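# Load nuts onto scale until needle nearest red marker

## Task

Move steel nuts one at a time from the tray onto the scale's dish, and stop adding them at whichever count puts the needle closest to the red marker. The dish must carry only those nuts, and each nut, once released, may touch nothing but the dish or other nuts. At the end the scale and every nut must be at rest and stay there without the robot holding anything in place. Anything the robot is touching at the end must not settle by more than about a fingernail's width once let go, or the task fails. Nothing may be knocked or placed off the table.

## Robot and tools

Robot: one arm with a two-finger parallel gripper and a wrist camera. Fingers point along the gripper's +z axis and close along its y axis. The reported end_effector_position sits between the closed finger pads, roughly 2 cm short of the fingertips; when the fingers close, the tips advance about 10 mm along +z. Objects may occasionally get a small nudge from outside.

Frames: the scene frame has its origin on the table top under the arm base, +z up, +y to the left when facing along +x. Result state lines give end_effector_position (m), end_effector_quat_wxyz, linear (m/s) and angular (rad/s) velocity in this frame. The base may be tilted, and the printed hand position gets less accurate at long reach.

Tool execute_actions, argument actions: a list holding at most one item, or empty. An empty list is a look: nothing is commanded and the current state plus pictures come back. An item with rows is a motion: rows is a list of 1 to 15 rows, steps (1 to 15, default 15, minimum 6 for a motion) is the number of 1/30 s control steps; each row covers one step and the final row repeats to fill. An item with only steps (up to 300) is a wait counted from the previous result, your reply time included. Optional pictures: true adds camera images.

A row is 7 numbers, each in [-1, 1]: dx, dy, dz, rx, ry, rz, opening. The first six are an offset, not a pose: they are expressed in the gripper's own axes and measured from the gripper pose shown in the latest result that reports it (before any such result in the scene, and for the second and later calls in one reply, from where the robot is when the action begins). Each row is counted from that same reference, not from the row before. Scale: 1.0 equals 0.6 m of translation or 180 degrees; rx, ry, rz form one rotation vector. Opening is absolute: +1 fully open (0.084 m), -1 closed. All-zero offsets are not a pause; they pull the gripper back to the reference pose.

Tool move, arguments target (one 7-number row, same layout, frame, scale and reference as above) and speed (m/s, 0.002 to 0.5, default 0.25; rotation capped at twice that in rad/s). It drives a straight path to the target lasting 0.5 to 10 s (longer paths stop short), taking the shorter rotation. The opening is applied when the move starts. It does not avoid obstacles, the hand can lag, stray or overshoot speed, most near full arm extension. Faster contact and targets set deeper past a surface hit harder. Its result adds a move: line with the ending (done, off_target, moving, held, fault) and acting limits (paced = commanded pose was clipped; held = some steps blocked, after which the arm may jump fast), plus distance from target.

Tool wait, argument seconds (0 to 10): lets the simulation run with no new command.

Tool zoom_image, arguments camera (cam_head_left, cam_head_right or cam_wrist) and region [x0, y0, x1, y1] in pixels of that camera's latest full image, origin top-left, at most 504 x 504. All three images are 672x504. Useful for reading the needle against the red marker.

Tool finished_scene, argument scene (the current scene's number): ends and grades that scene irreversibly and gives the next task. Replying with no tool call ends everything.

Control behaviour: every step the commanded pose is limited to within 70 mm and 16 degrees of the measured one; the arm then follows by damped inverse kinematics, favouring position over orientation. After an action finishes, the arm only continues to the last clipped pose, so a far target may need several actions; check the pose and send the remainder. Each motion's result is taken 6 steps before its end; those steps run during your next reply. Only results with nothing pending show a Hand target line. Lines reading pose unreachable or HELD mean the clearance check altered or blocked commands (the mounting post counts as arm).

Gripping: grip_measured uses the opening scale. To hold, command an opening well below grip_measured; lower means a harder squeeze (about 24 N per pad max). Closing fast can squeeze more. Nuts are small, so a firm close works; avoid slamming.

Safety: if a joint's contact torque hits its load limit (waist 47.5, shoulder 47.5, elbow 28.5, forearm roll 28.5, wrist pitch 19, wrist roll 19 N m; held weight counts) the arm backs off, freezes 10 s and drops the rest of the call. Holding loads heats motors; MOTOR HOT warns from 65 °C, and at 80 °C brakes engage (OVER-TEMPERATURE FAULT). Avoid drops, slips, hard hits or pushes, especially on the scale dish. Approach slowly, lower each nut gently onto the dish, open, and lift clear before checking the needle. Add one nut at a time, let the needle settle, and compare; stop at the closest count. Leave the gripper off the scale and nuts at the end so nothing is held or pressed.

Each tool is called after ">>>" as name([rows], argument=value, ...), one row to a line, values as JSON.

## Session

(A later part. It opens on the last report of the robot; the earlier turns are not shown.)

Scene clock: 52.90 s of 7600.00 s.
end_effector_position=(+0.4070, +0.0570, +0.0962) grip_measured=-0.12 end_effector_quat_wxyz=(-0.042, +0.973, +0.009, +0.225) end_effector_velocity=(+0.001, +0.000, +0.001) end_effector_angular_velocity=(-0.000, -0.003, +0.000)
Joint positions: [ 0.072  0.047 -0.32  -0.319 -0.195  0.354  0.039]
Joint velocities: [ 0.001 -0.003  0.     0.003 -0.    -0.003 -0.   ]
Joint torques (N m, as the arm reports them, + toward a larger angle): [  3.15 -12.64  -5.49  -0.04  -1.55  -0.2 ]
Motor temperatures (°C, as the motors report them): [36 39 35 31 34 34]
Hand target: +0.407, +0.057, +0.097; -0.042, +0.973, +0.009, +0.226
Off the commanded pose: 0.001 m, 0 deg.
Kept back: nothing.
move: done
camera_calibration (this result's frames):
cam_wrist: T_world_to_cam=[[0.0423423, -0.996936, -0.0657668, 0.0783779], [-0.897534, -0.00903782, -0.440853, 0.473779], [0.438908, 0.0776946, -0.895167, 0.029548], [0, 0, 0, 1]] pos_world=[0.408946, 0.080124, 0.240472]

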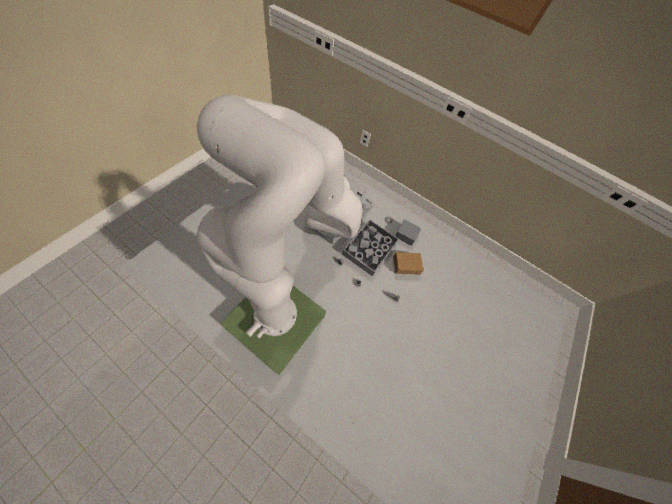

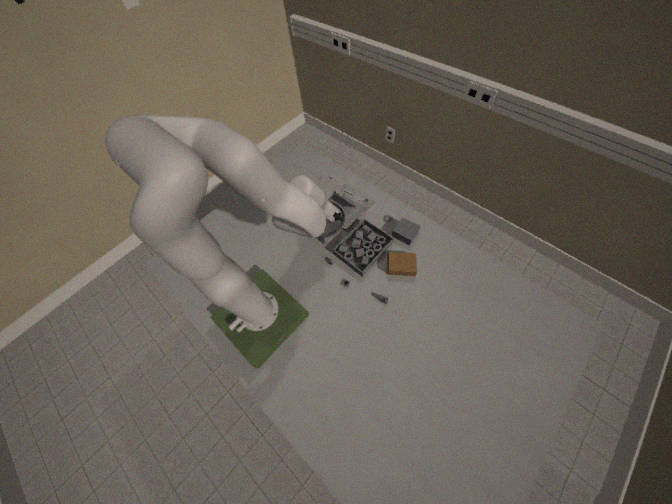

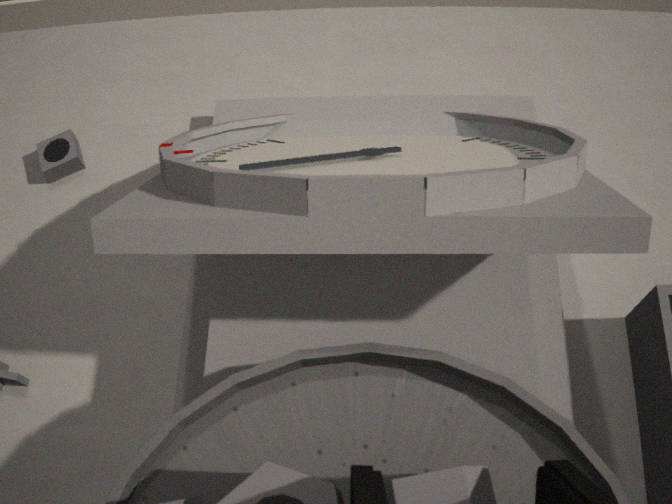

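>>> move(target=[0.03, -0.004, -0.06, 0, 0, 0, -0.1], speed=0.15)

>>> move(target=[-0.03, 0.12, -0.17, -0.027, -0.1445, 0.006, 0.0], speed=0.3)

Scene clock: 54.27 s of 7600.00 s.
end_effector_position=(+0.4071, +0.0563, +0.1358) grip_measured=-0.11 end_effector_quat_wxyz=(-0.027, +0.972, +0.004, +0.233) end_effector_velocity=(-0.000, -0.000, +0.003) end_effector_angular_velocity=(+0.010, +0.021, +0.006)
Joint positions: [ 0.114 -0.13  -0.303 -0.247 -0.042  0.326  0.039]
Joint velocities: [ 0.087 -0.02   0.004  0.396  0.04  -0.318 -0.   ]
Joint torques (N m, as the arm reports them, + toward a larger angle): [  1.41 -13.38  -8.77   0.49  -2.88  -0.11]
Motor temperatures (°C, as the motors report them): [36 39 35 31 34 34]
Hand target: +0.407, +0.056, +0.136; -0.028, +0.972, +0.005, +0.231
Off the commanded pose: 0.001 m, 2 deg.
Kept back: nothing.
move: done
camera_calibration (this result's frames):
cam_wrist: T_world_to_cam=[[0.0276645, -0.998881, -0.0383659, 0.0826877], [-0.890871, -0.00722789, -0.454199, 0.490305], [0.453413, 0.0467443, -0.890074, 0.0601202], [0, 0, 0, 1]] pos_world=[0.407251, 0.0833288, 0.27938]

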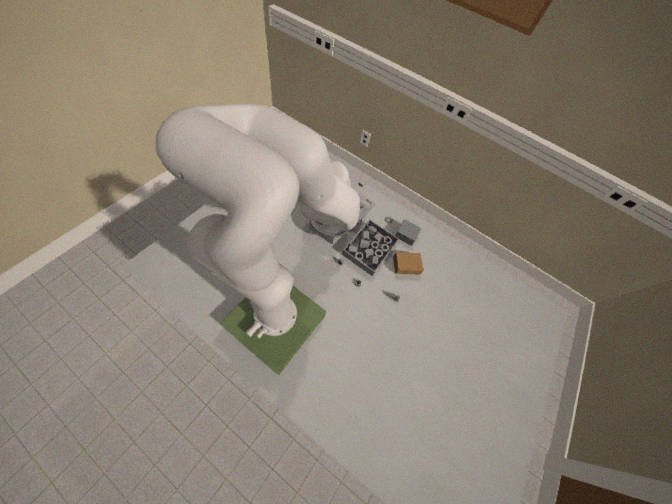

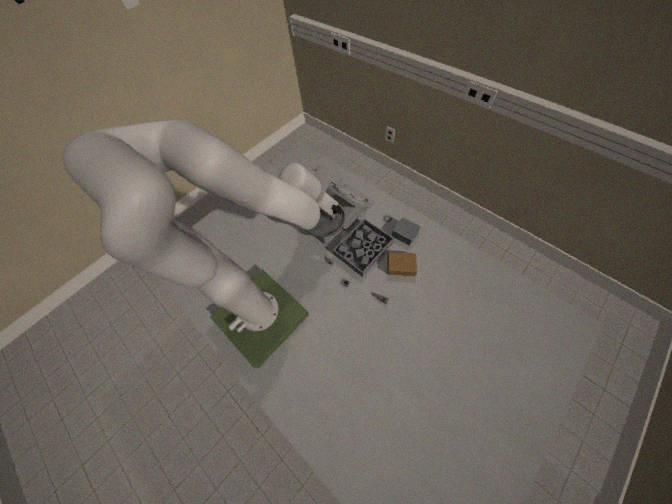

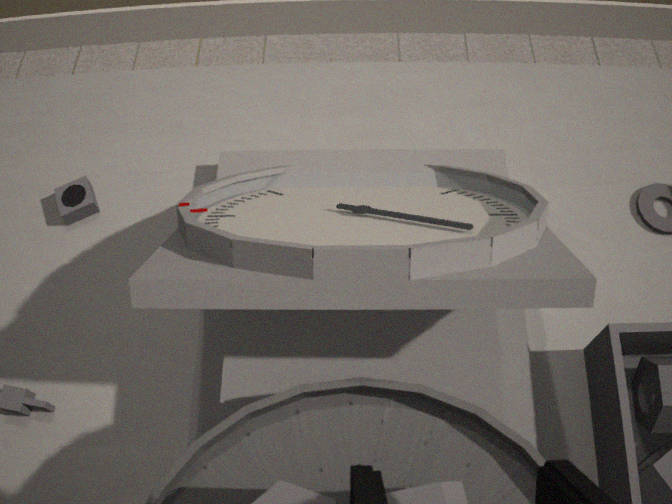

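Scene clock: 55.63 s of 7600.00 s.
end_effector_position=(+0.3462, -0.0213, +0.2143) grip_measured=-0.01 end_effector_quat_wxyz=(+0.013, +1.000, -0.009, +0.008) end_effector_velocity=(-0.000, -0.001, +0.002) end_effector_angular_velocity=(-0.000, +0.008, -0.002)
Joint positions: [-0.015 -0.39  -0.567 -0.038  0.939 -0.002  0.044]
Joint velocities: [-0.003  0.004 -0.011 -0.     0.014 -0.002 -0.   ]
Joint torques (N m, as the arm reports them, + toward a larger angle): [  0.16 -12.38 -11.21   0.36  -2.16   0.07]
Motor temperatures (°C, as the motors report them): [36 39 35 31 34 34]
Hand target: +0.346, -0.021, +0.215; +0.013, +1.000, -0.009, +0.007
Off the commanded pose: 0.001 m, 0 deg.
Kept back: nothing.
move: done
camera_calibration (this result's frames):
cam_wrist: T_world_to_cam=[[-0.00619782, -0.9994, 0.0340872, 0.00607033], [-0.999848, 0.00563841, -0.0164829, 0.415259], [0.0162808, -0.0341841, -0.999283, 0.334249], [0, 0, 0, 1]] pos_world=[0.409792, 0.0151513, 0.340647]

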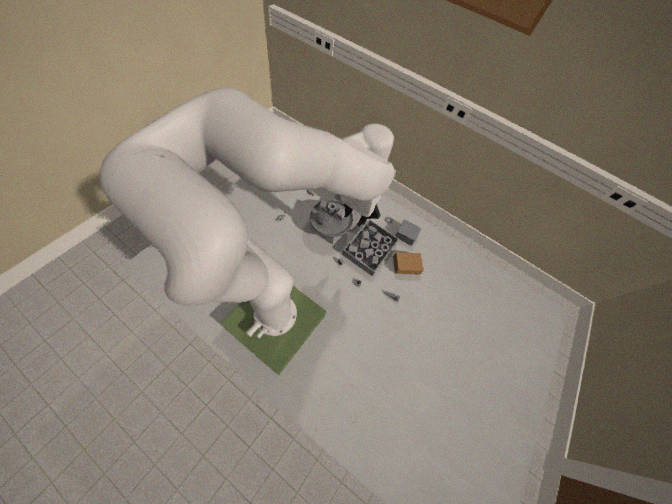

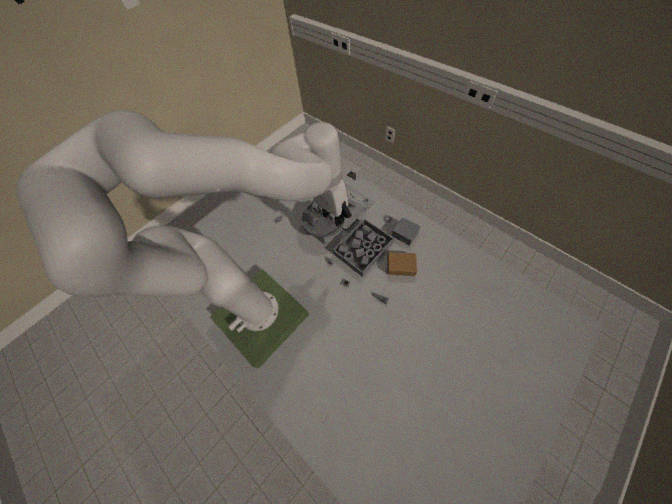

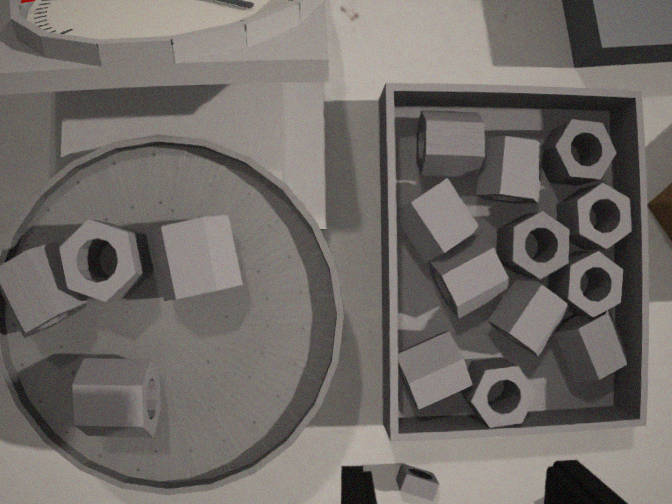

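>>> move(target=[0.092, 0.070, 0.24, 0.008, -0.005, -0.163, -0.7], speed=0.35)

Scene clock: 59.10 s of 7600.00 s.
end_effector_position=(+0.4027, -0.0675, +0.0728) grip_measured=-0.72 end_effector_quat_wxyz=(+0.002, +0.970, +0.245, -0.003) end_effector_velocity=(-0.000, -0.000, -0.003) end_effector_angular_velocity=(+0.003, +0.005, +0.003)
Joint positions: [-0.136  0.163 -0.669 -0.022  0.508 -0.639  0.012]
Joint velocities: [-0.002  0.011 -0.004  0.005 -0.001 -0.008 -0.   ]
Joint torques (N m, as the arm reports them, + toward a larger angle): [  0.67 -19.62  -8.8    0.32  -1.93  -0.13]
Motor temperatures (°C, as the motors report them): [36 39 35 31 34 34]
Hand target: +0.403, -0.068, +0.072; +0.001, +0.969, +0.245, -0.003
Off the commanded pose: 0.001 m, 0 deg.
Kept back: nothing.
move: done
camera_calibration (this result's frames):
cam_wrist: T_world_to_cam=[[0.4852, -0.87435, 0.00968009, -0.222616], [-0.874403, -0.485167, 0.00561016, 0.384531], [-0.000208779, -0.0111863, -0.999937, 0.198605], [0, 0, 0, 1]] pos_world=[0.44429, -0.00586086, 0.198591]

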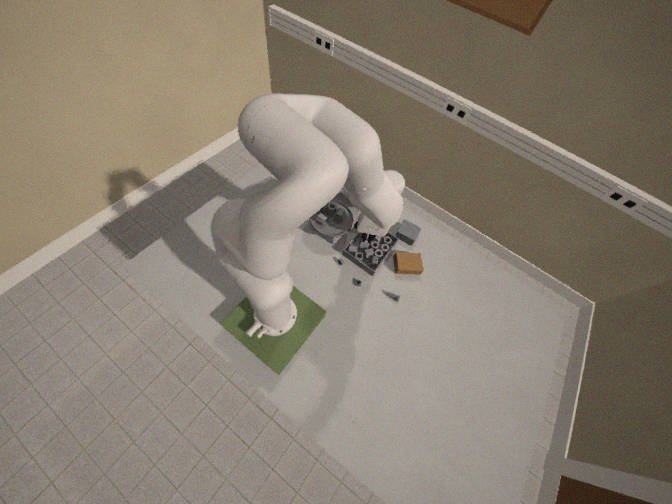

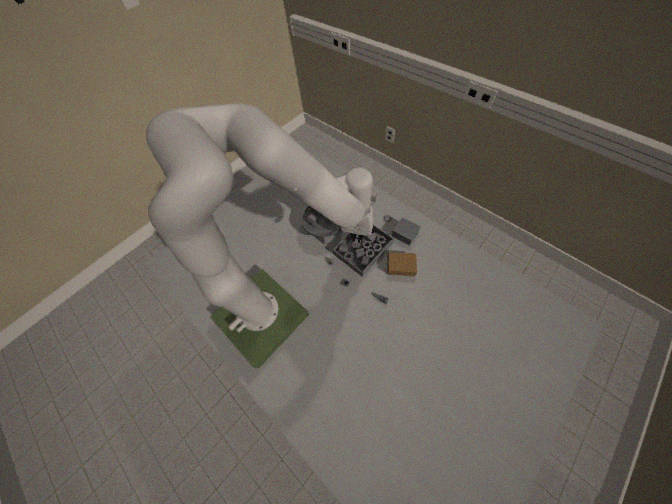

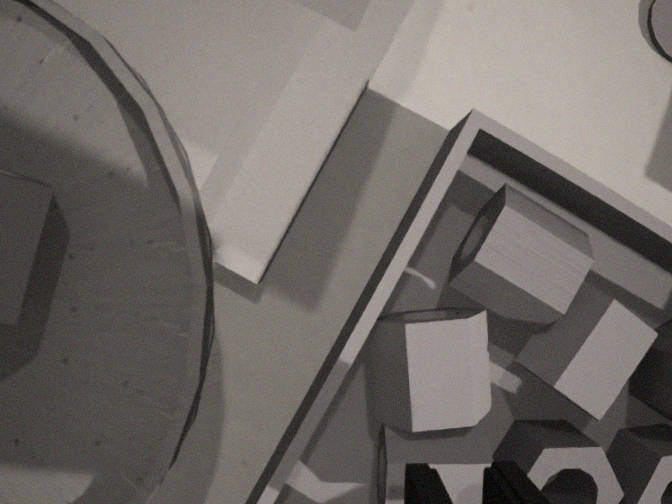

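>>> execute_actions(actions=[])

Scene clock: 59.77 s of 7600.00 s.
end_effector_position=(+0.4027, -0.0675, +0.0724) grip_measured=-0.72 end_effector_quat_wxyz=(+0.001, +0.969, +0.245, -0.003) end_effector_velocity=(-0.000, -0.000, -0.000) end_effector_angular_velocity=(-0.000, +0.001, +0.000)
Joint positions: [-0.136  0.165 -0.669 -0.021  0.508 -0.639  0.012]
Joint velocities: [-0.     0.     0.    -0.001  0.     0.    -0.   ]
Joint torques (N m, as the arm reports them, + toward a larger angle): [  1.16 -19.92  -8.87   0.46  -2.09   0.  ]
Motor temperatures (°C, as the motors report them): [36 39 35 31 34 34]
Hand target: +0.403, -0.068, +0.072; +0.001, +0.969, +0.245, -0.003
Off the commanded pose: 0.000 m, 0 deg.
Kept back: nothing.
Steps of this call (steps 1 to 20: nothing new was sent). Readings (end_effector_position):
1: (+0.4027, -0.0675, +0.0727)
2: (+0.4027, -0.0675, +0.0727)
4: (+0.4027, -0.0675, +0.0726)
8: (+0.4027, -0.0675, +0.0725)
20: the state above
camera_calibration (this result's frames):
cam_wrist: T_world_to_cam=[[0.485384, -0.874254, 0.00909329, -0.222642], [-0.8743, -0.485348, 0.00601095, 0.384366], [-0.000841688, -0.0108679, -0.999941, 0.198515], [0, 0, 0, 1]] pos_world=[0.444285, -0.00593725, 0.198217]

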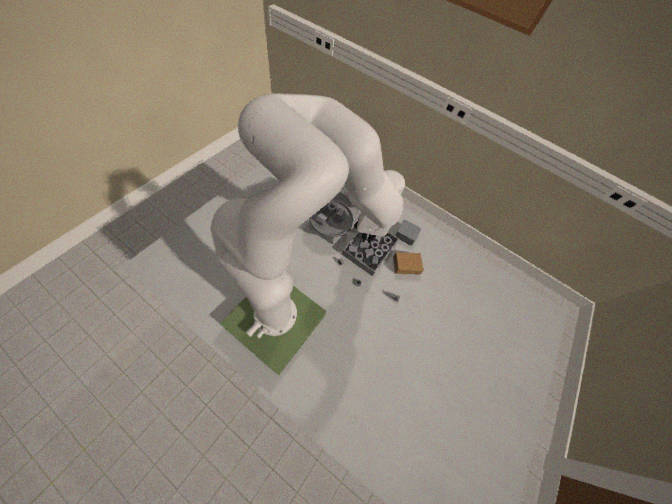

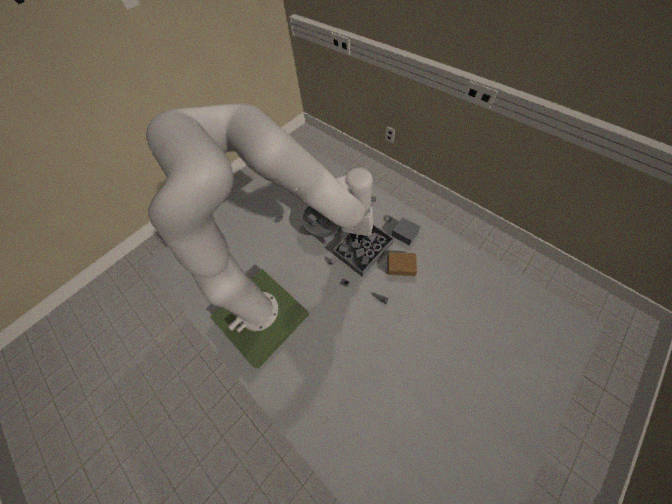

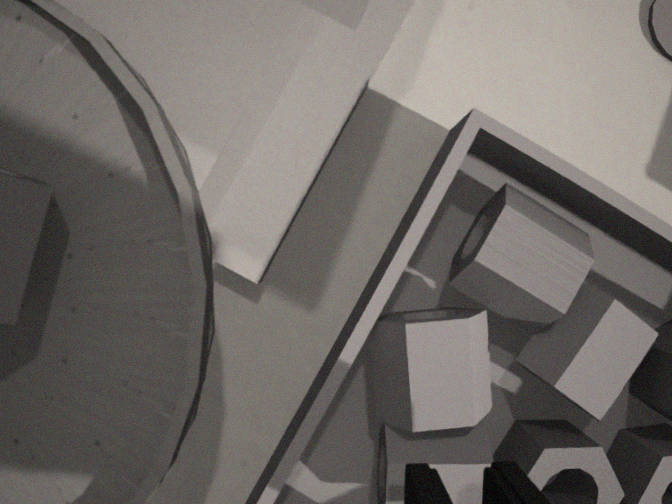

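>>> move(target=[0,0,0.033,0,0,0,-0.7], speed=0.03)

Scene clock: 60.97 s of 7600.00 s.
end_effector_position=(+0.4031, -0.0676, +0.0534) grip_measured=-0.72 end_effector_quat_wxyz=(+0.002, +0.969, +0.245, -0.003) end_effector_velocity=(+0.002, -0.000, -0.000) end_effector_angular_velocity=(-0.001, -0.007, +0.000)
Joint positions: [-0.137  0.222 -0.67  -0.024  0.449 -0.638  0.012]
Joint velocities: [ 0.     0.003 -0.001 -0.    -0.009  0.     0.   ]
Joint torques (N m, as the arm reports them, + toward a larger angle): [  0.84 -18.35  -7.78   0.58  -2.05   0.05]
Motor temperatures (°C, as the motors report them): [36 39 35 31 34 34]
Hand target: +0.403, -0.068, +0.053; +0.001, +0.969, +0.245, -0.003
Off the commanded pose: 0.001 m, 0 deg.
Kept back: nothing.
move: done
camera_calibration (this result's frames):
cam_wrist: T_world_to_cam=[[0.485439, -0.874214, 0.00994463, -0.222867], [-0.87427, -0.485416, 0.00474086, 0.384888], [0.000682756, -0.0109957, -0.999939, 0.178862], [0, 0, 0, 1]] pos_world=[0.444562, -0.00603547, 0.179243]

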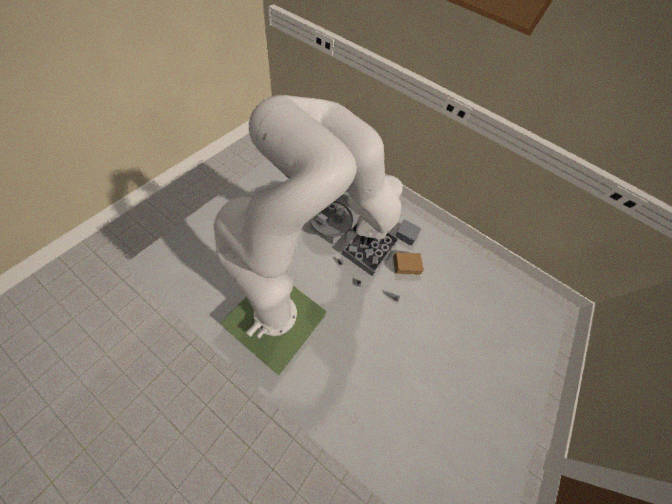

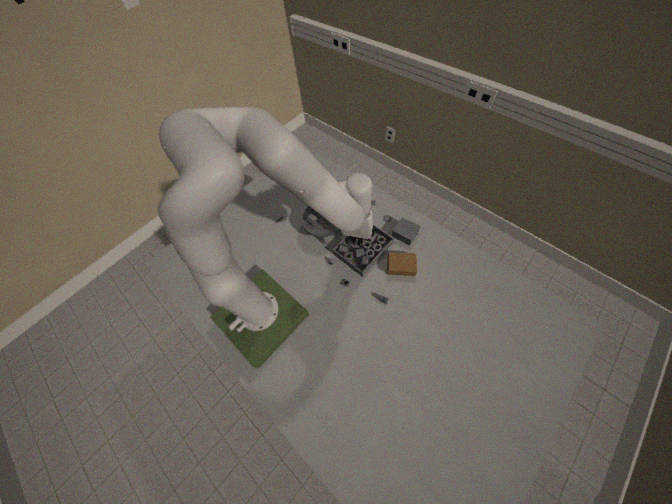

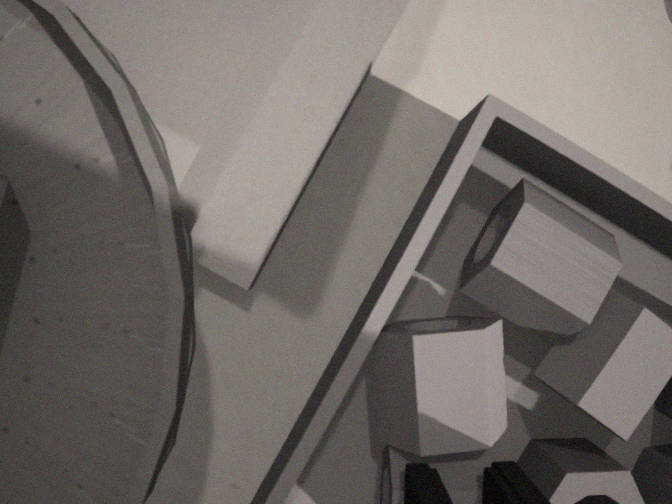

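Contact. Drag.

>>> move(target=[0,-0.012,0.002,0,0,0,-0.7], speed=0.02)

>>> move(target=[-0.03,0,-0.06,0,0,0,0.05], speed=0.08)

Scene clock: 61.93 s of 7600.00 s.
end_effector_position=(+0.4007, -0.0616, +0.0529) grip_measured=-0.72 end_effector_quat_wxyz=(+0.002, +0.970, +0.245, -0.002) end_effector_velocity=(-0.001, +0.001, -0.001) end_effector_angular_velocity=(+0.001, +0.001, -0.000)
Joint positions: [-0.124  0.215 -0.656 -0.024  0.439 -0.624  0.012]
Joint velocities: [ 0.003 -0.001  0.004  0.001 -0.002  0.002  0.   ]
Joint torques (N m, as the arm reports them, + toward a larger angle): [  1.61 -14.67  -5.11   0.63  -0.09   0.05]
Motor temperatures (°C, as the motors report them): [36 39 35 31 34 34]
Hand target: +0.400, -0.061, +0.052; +0.002, +0.969, +0.245, -0.003
Off the commanded pose: 0.001 m, 0 deg.
Kept back: nothing.
move: done
camera_calibration (this result's frames):
cam_wrist: T_world_to_cam=[[0.485346, -0.874247, 0.0114983, -0.216492], [-0.874317, -0.485348, 0.00276321, 0.385834], [0.00316494, -0.0113943, -0.99993, 0.177412], [0, 0, 0, 1]] pos_world=[0.441853, 0.0000177723, 0.178822]

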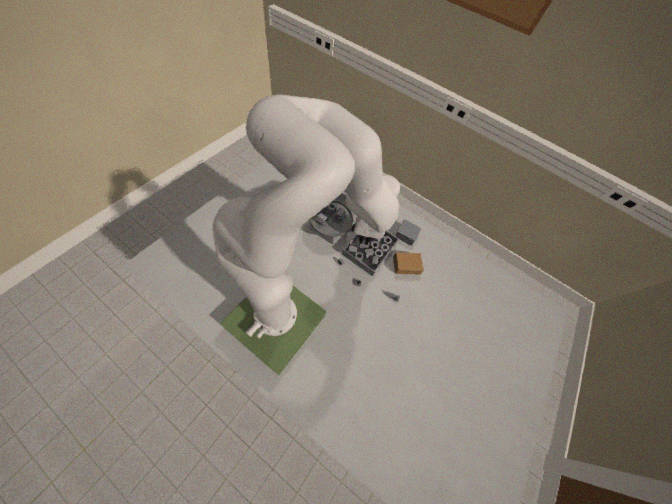

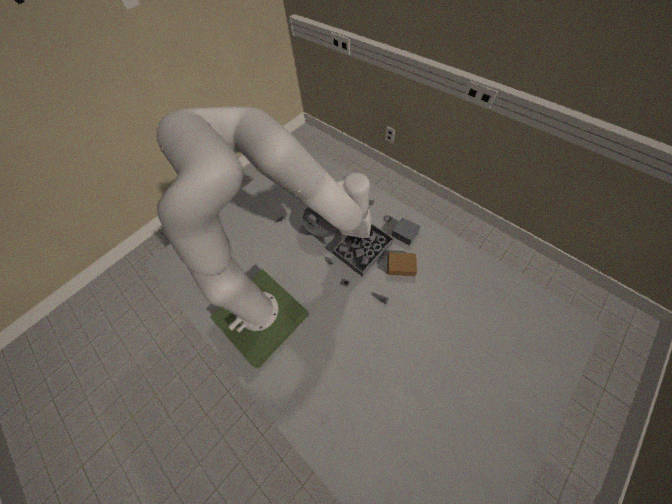

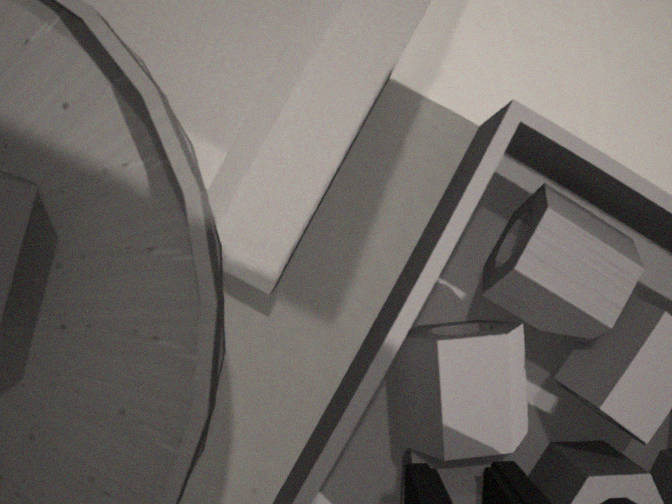

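Scene clock: 62.87 s of 7600.00 s.
end_effector_position=(+0.3848, -0.0699, +0.0885) grip_measured=+0.04 end_effector_quat_wxyz=(+0.002, +0.970, +0.245, -0.002) end_effector_velocity=(+0.001, -0.001, +0.003) end_effector_angular_velocity=(-0.001, -0.005, +0.002)
Joint positions: [-0.149  0.069 -0.606 -0.02   0.536 -0.654  0.046]
Joint velocities: [-0.001 -0.009  0.    -0.001  0.004 -0.003 -0.   ]
Joint torques (N m, as the arm reports them, + toward a larger angle): [  0.97 -18.12  -9.01   0.12  -2.05  -0.03]
Motor temperatures (°C, as the motors report them): [36 39 35 31 34 34]
Hand target: +0.385, -0.070, +0.089; +0.002, +0.970, +0.245, -0.002
Off the commanded pose: 0.000 m, 0 deg.
Kept back: nothing.
move: done
camera_calibration (this result's frames):
cam_wrist: T_world_to_cam=[[0.485303, -0.874274, 0.0112525, -0.216394], [-0.874342, -0.485299, 0.0032361, 0.367776], [0.0026316, -0.011409, -0.999931, 0.21322], [0, 0, 0, 1]] pos_world=[0.426018, -0.0082732, 0.21445]

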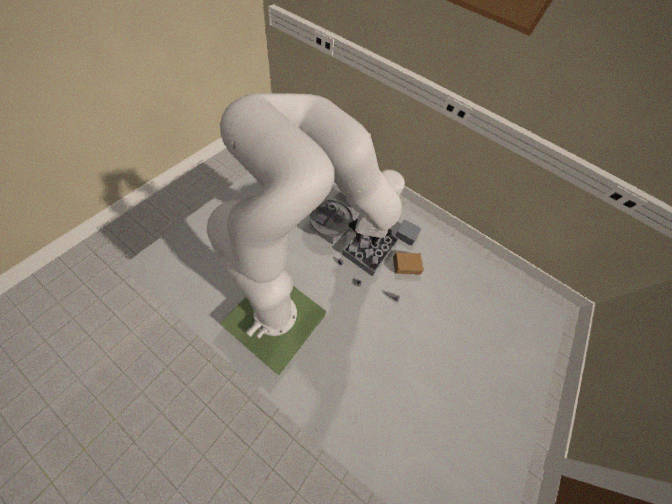

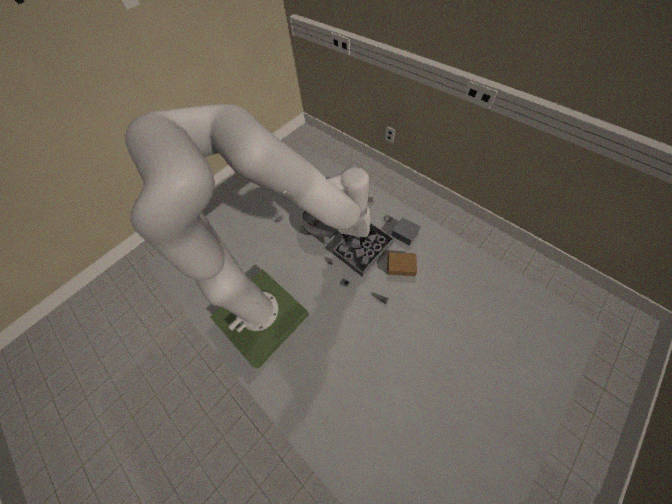

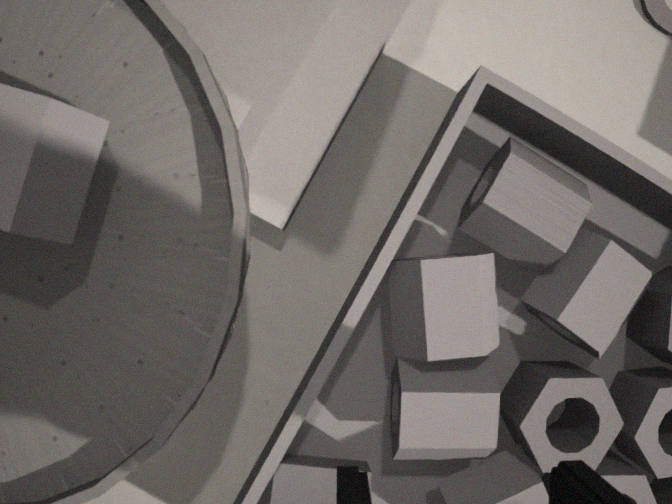

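>>> move(target=[-0.1033,0.0492,-0.136,0,0,0.1567,0.05], speed=0.3)

Scene clock: 65.17 s of 7600.00 s.
end_effector_position=(+0.3442, -0.1247, +0.1700) grip_measured=+0.04 end_effector_quat_wxyz=(+0.002, +1.000, +0.002, -0.002) end_effector_velocity=(-0.001, -0.001, +0.002) end_effector_angular_velocity=(-0.000, +0.001, -0.006)
Joint positions: [-0.315 -0.224 -0.579 -0.014  0.801 -0.335  0.046]
Joint velocities: [-0.002 -0.004 -0.002 -0.001  0.006  0.004 -0.   ]
Joint torques (N m, as the arm reports them, + toward a larger angle): [  0.75 -14.56 -10.52   0.63  -1.97  -0.21]
Motor temperatures (°C, as the motors report them): [36 39 35 31 34 34]
Hand target: +0.344, -0.125, +0.170; +0.002, +1.000, +0.001, -0.001
Off the commanded pose: 0.001 m, 0 deg.
Kept back: nothing.
move: done
camera_calibration (this result's frames):
cam_wrist: T_world_to_cam=[[0.0148527, -0.99981, 0.0125959, -0.09941], [-0.999888, -0.0148299, 0.00189938, 0.407503], [-0.00171222, -0.0126227, -0.999919, 0.295465], [0, 0, 0, 1]] pos_world=[0.40944, -0.0896183, 0.29592]

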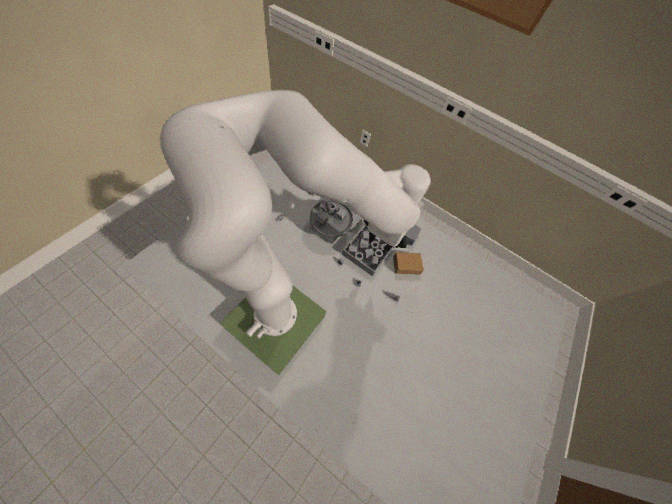

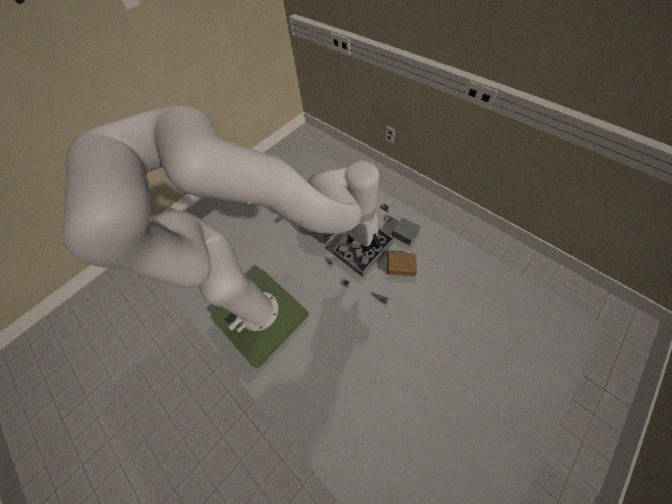

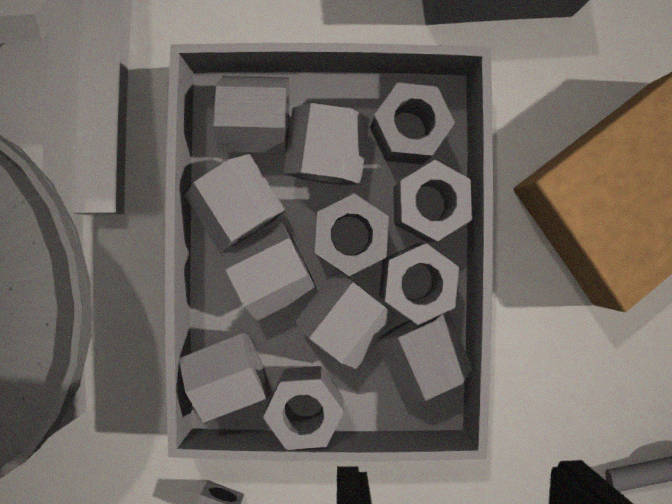

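>>> zoom_image(camera="cam_wrist", region=[150,30,510,470])

Region (150, 30, 510, 470) of cam_wrist's 672x504 image, scaled by 1.145, with more detail than that image has; it fills the left 412 columns of this view, and the rest is white.

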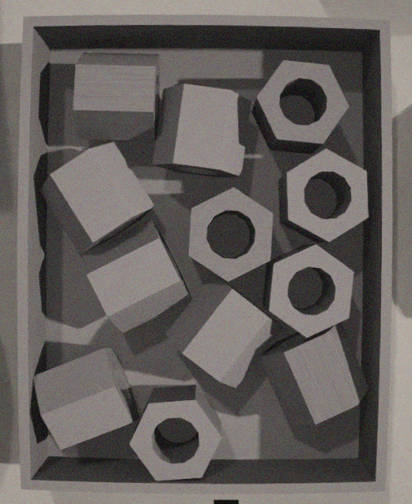

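>>> zoom_image(camera="cam_wrist", region=[170,40,410,280])

Region (170, 40, 410, 280) of cam_wrist's 672x504 image, scaled by 2.100, with more detail than that image has.

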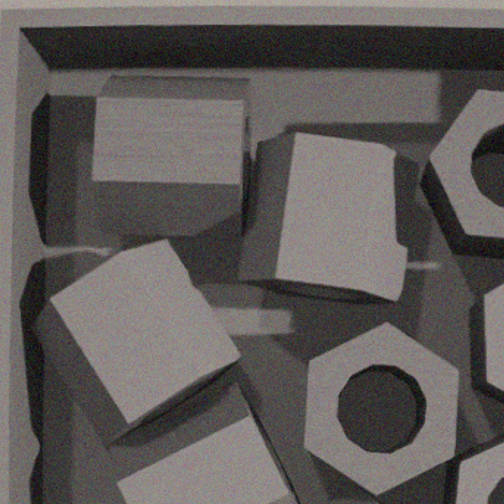

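>>> move(target=[0.196,-0.112,0.168,0,0,0,-0.2], speed=0.3)

Scene clock: 68.07 s of 7600.00 s.
end_effector_position=(+0.4616, -0.0581, +0.0692) grip_measured=-0.22 end_effector_quat_wxyz=(+0.002, +1.000, +0.002, -0.001) end_effector_velocity=(+0.001, +0.001, -0.002) end_effector_angular_velocity=(-0.000, +0.003, +0.001)
Joint positions: [-0.095  0.318 -0.885 -0.019  0.566 -0.109  0.035]
Joint velocities: [ 0.002  0.009 -0.008 -0.001  0.002  0.002 -0.   ]
Joint torques (N m, as the arm reports them, + toward a larger angle): [  0.67 -23.18  -9.18   0.57  -2.11  -0.15]
Motor temperatures (°C, as the motors report them): [36 39 35 31 34 34]
Hand target: +0.462, -0.058, +0.069; +0.002, +1.000, +0.002, -0.001
Off the commanded pose: 0.001 m, 0 deg.
Kept back: nothing.
move: done
camera_calibration (this result's frames):
cam_wrist: T_world_to_cam=[[0.0149575, -0.999803, 0.0130633, -0.0334013], [-0.999888, -0.0149437, 0.00115508, 0.526056], [-0.000959636, -0.0130791, -0.999914, 0.195368], [0, 0, 0, 1]] pos_world=[0.526684, -0.0229783, 0.19518]

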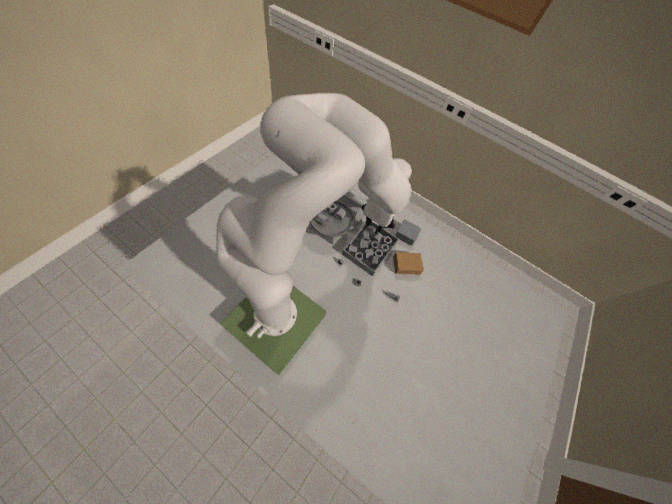

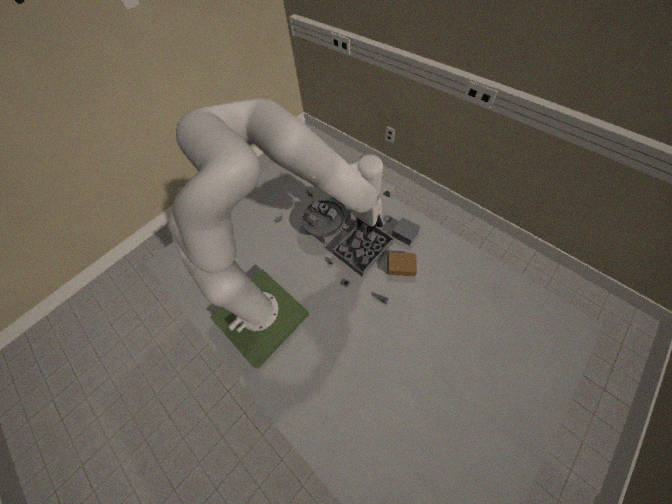

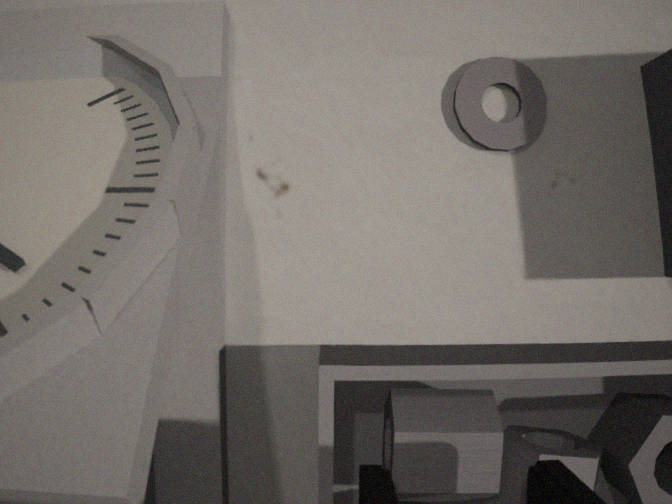

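>>> move(target=[0.013,0,0.022,0,0,0,-0.2], speed=0.05)

>>> move(target=[0,0,0.017,0,0,0,-0.2], speed=0.015)

Scene clock: 69.17 s of 7600.00 s.
end_effector_position=(+0.4693, -0.0581, +0.0562) grip_measured=-0.22 end_effector_quat_wxyz=(+0.002, +1.000, +0.002, -0.001) end_effector_velocity=(+0.002, -0.000, -0.000) end_effector_angular_velocity=(-0.000, -0.002, +0.001)
Joint positions: [-0.094  0.37  -0.915 -0.02   0.544 -0.107  0.035]
Joint velocities: [ 0.     0.004 -0.005 -0.    -0.002 -0.     0.   ]
Joint torques (N m, as the arm reports them, + toward a larger angle): [  0.62 -24.15  -8.92   0.67  -2.08  -0.05]
Motor temperatures (°C, as the motors report them): [36 39 35 31 34 34]
Hand target: +0.469, -0.058, +0.056; +0.002, +1.000, +0.002, -0.001
Off the commanded pose: 0.000 m, 0 deg.
Kept back: nothing.
move: done
camera_calibration (this result's frames):
cam_wrist: T_world_to_cam=[[0.0149795, -0.999803, 0.0130514, -0.0334069], [-0.999887, -0.014968, 0.000978871, 0.533841], [-0.000783325, -0.0130646, -0.999914, 0.18228], [0, 0, 0, 1]] pos_world=[0.534424, -0.0230284, 0.182178]

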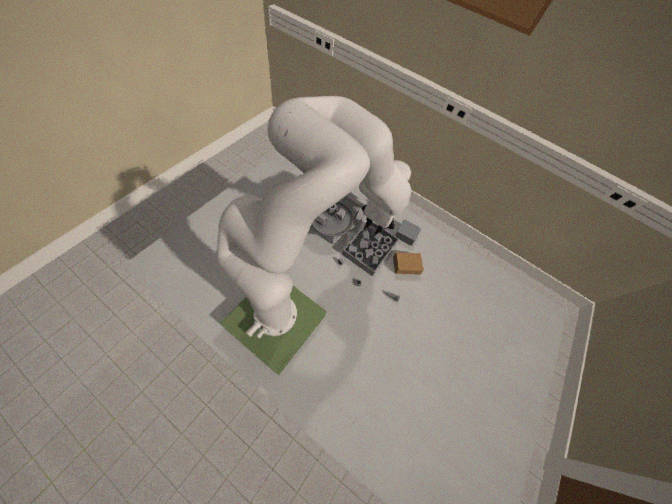

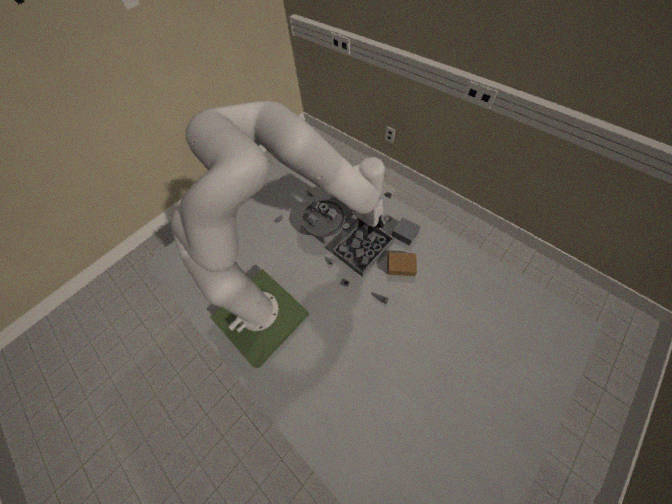

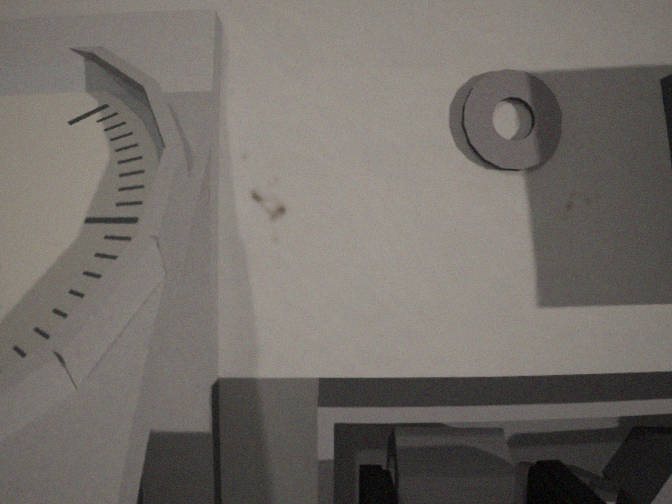

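Scene clock: 70.07 s of 7600.00 s.
end_effector_position=(+0.4700, -0.0579, +0.0469) grip_measured=-0.22 end_effector_quat_wxyz=(+0.003, +1.000, +0.002, -0.000) end_effector_velocity=(+0.001, -0.000, -0.001) end_effector_angular_velocity=(+0.001, -0.003, -0.002)
Joint positions: [-0.094  0.395 -0.917 -0.021  0.52  -0.106  0.035]
Joint velocities: [-0.001  0.004 -0.002  0.002 -0.005 -0.001 -0.   ]
Joint torques (N m, as the arm reports them, + toward a larger angle): [ -0.78 -21.5   -7.68   0.19  -1.77  -0.05]
Motor temperatures (°C, as the motors report them): [36 39 35 31 34 34]
Hand target: +0.469, -0.058, +0.046; +0.002, +1.000, +0.002, -0.001
Off the commanded pose: 0.001 m, 0 deg.
Kept back: nothing.
move: done
camera_calibration (this result's frames):
cam_wrist: T_world_to_cam=[[0.0154564, -0.999794, 0.0131669, -0.0333178], [-0.99988, -0.0154686, -0.000829798, 0.534598], [0.0010333, -0.0131525, -0.999913, 0.172122], [0, 0, 0, 1]] pos_world=[0.534871, -0.0227776, 0.172989]

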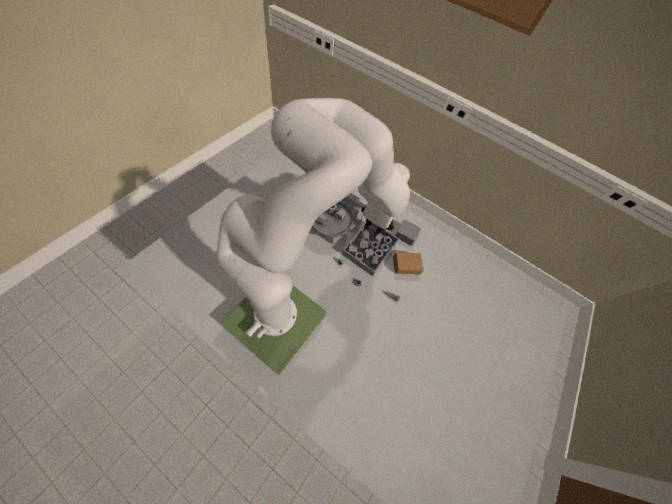

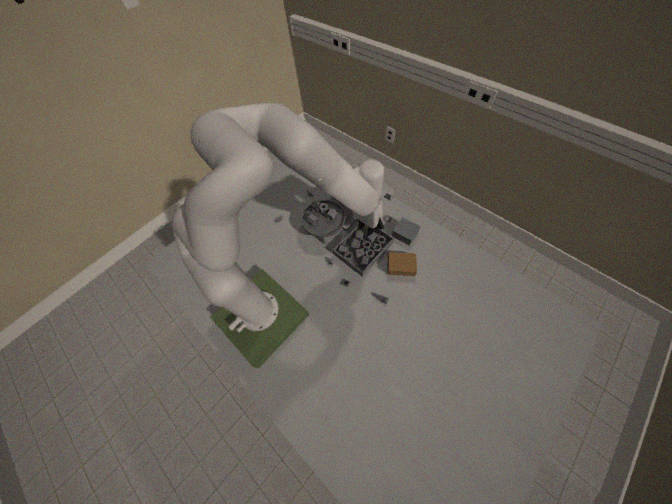

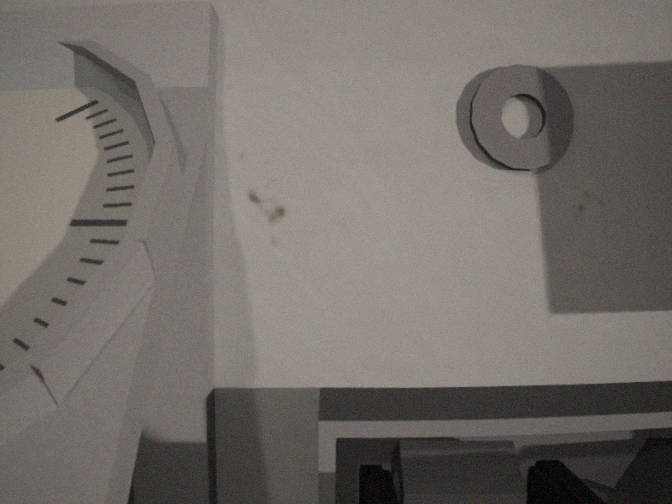

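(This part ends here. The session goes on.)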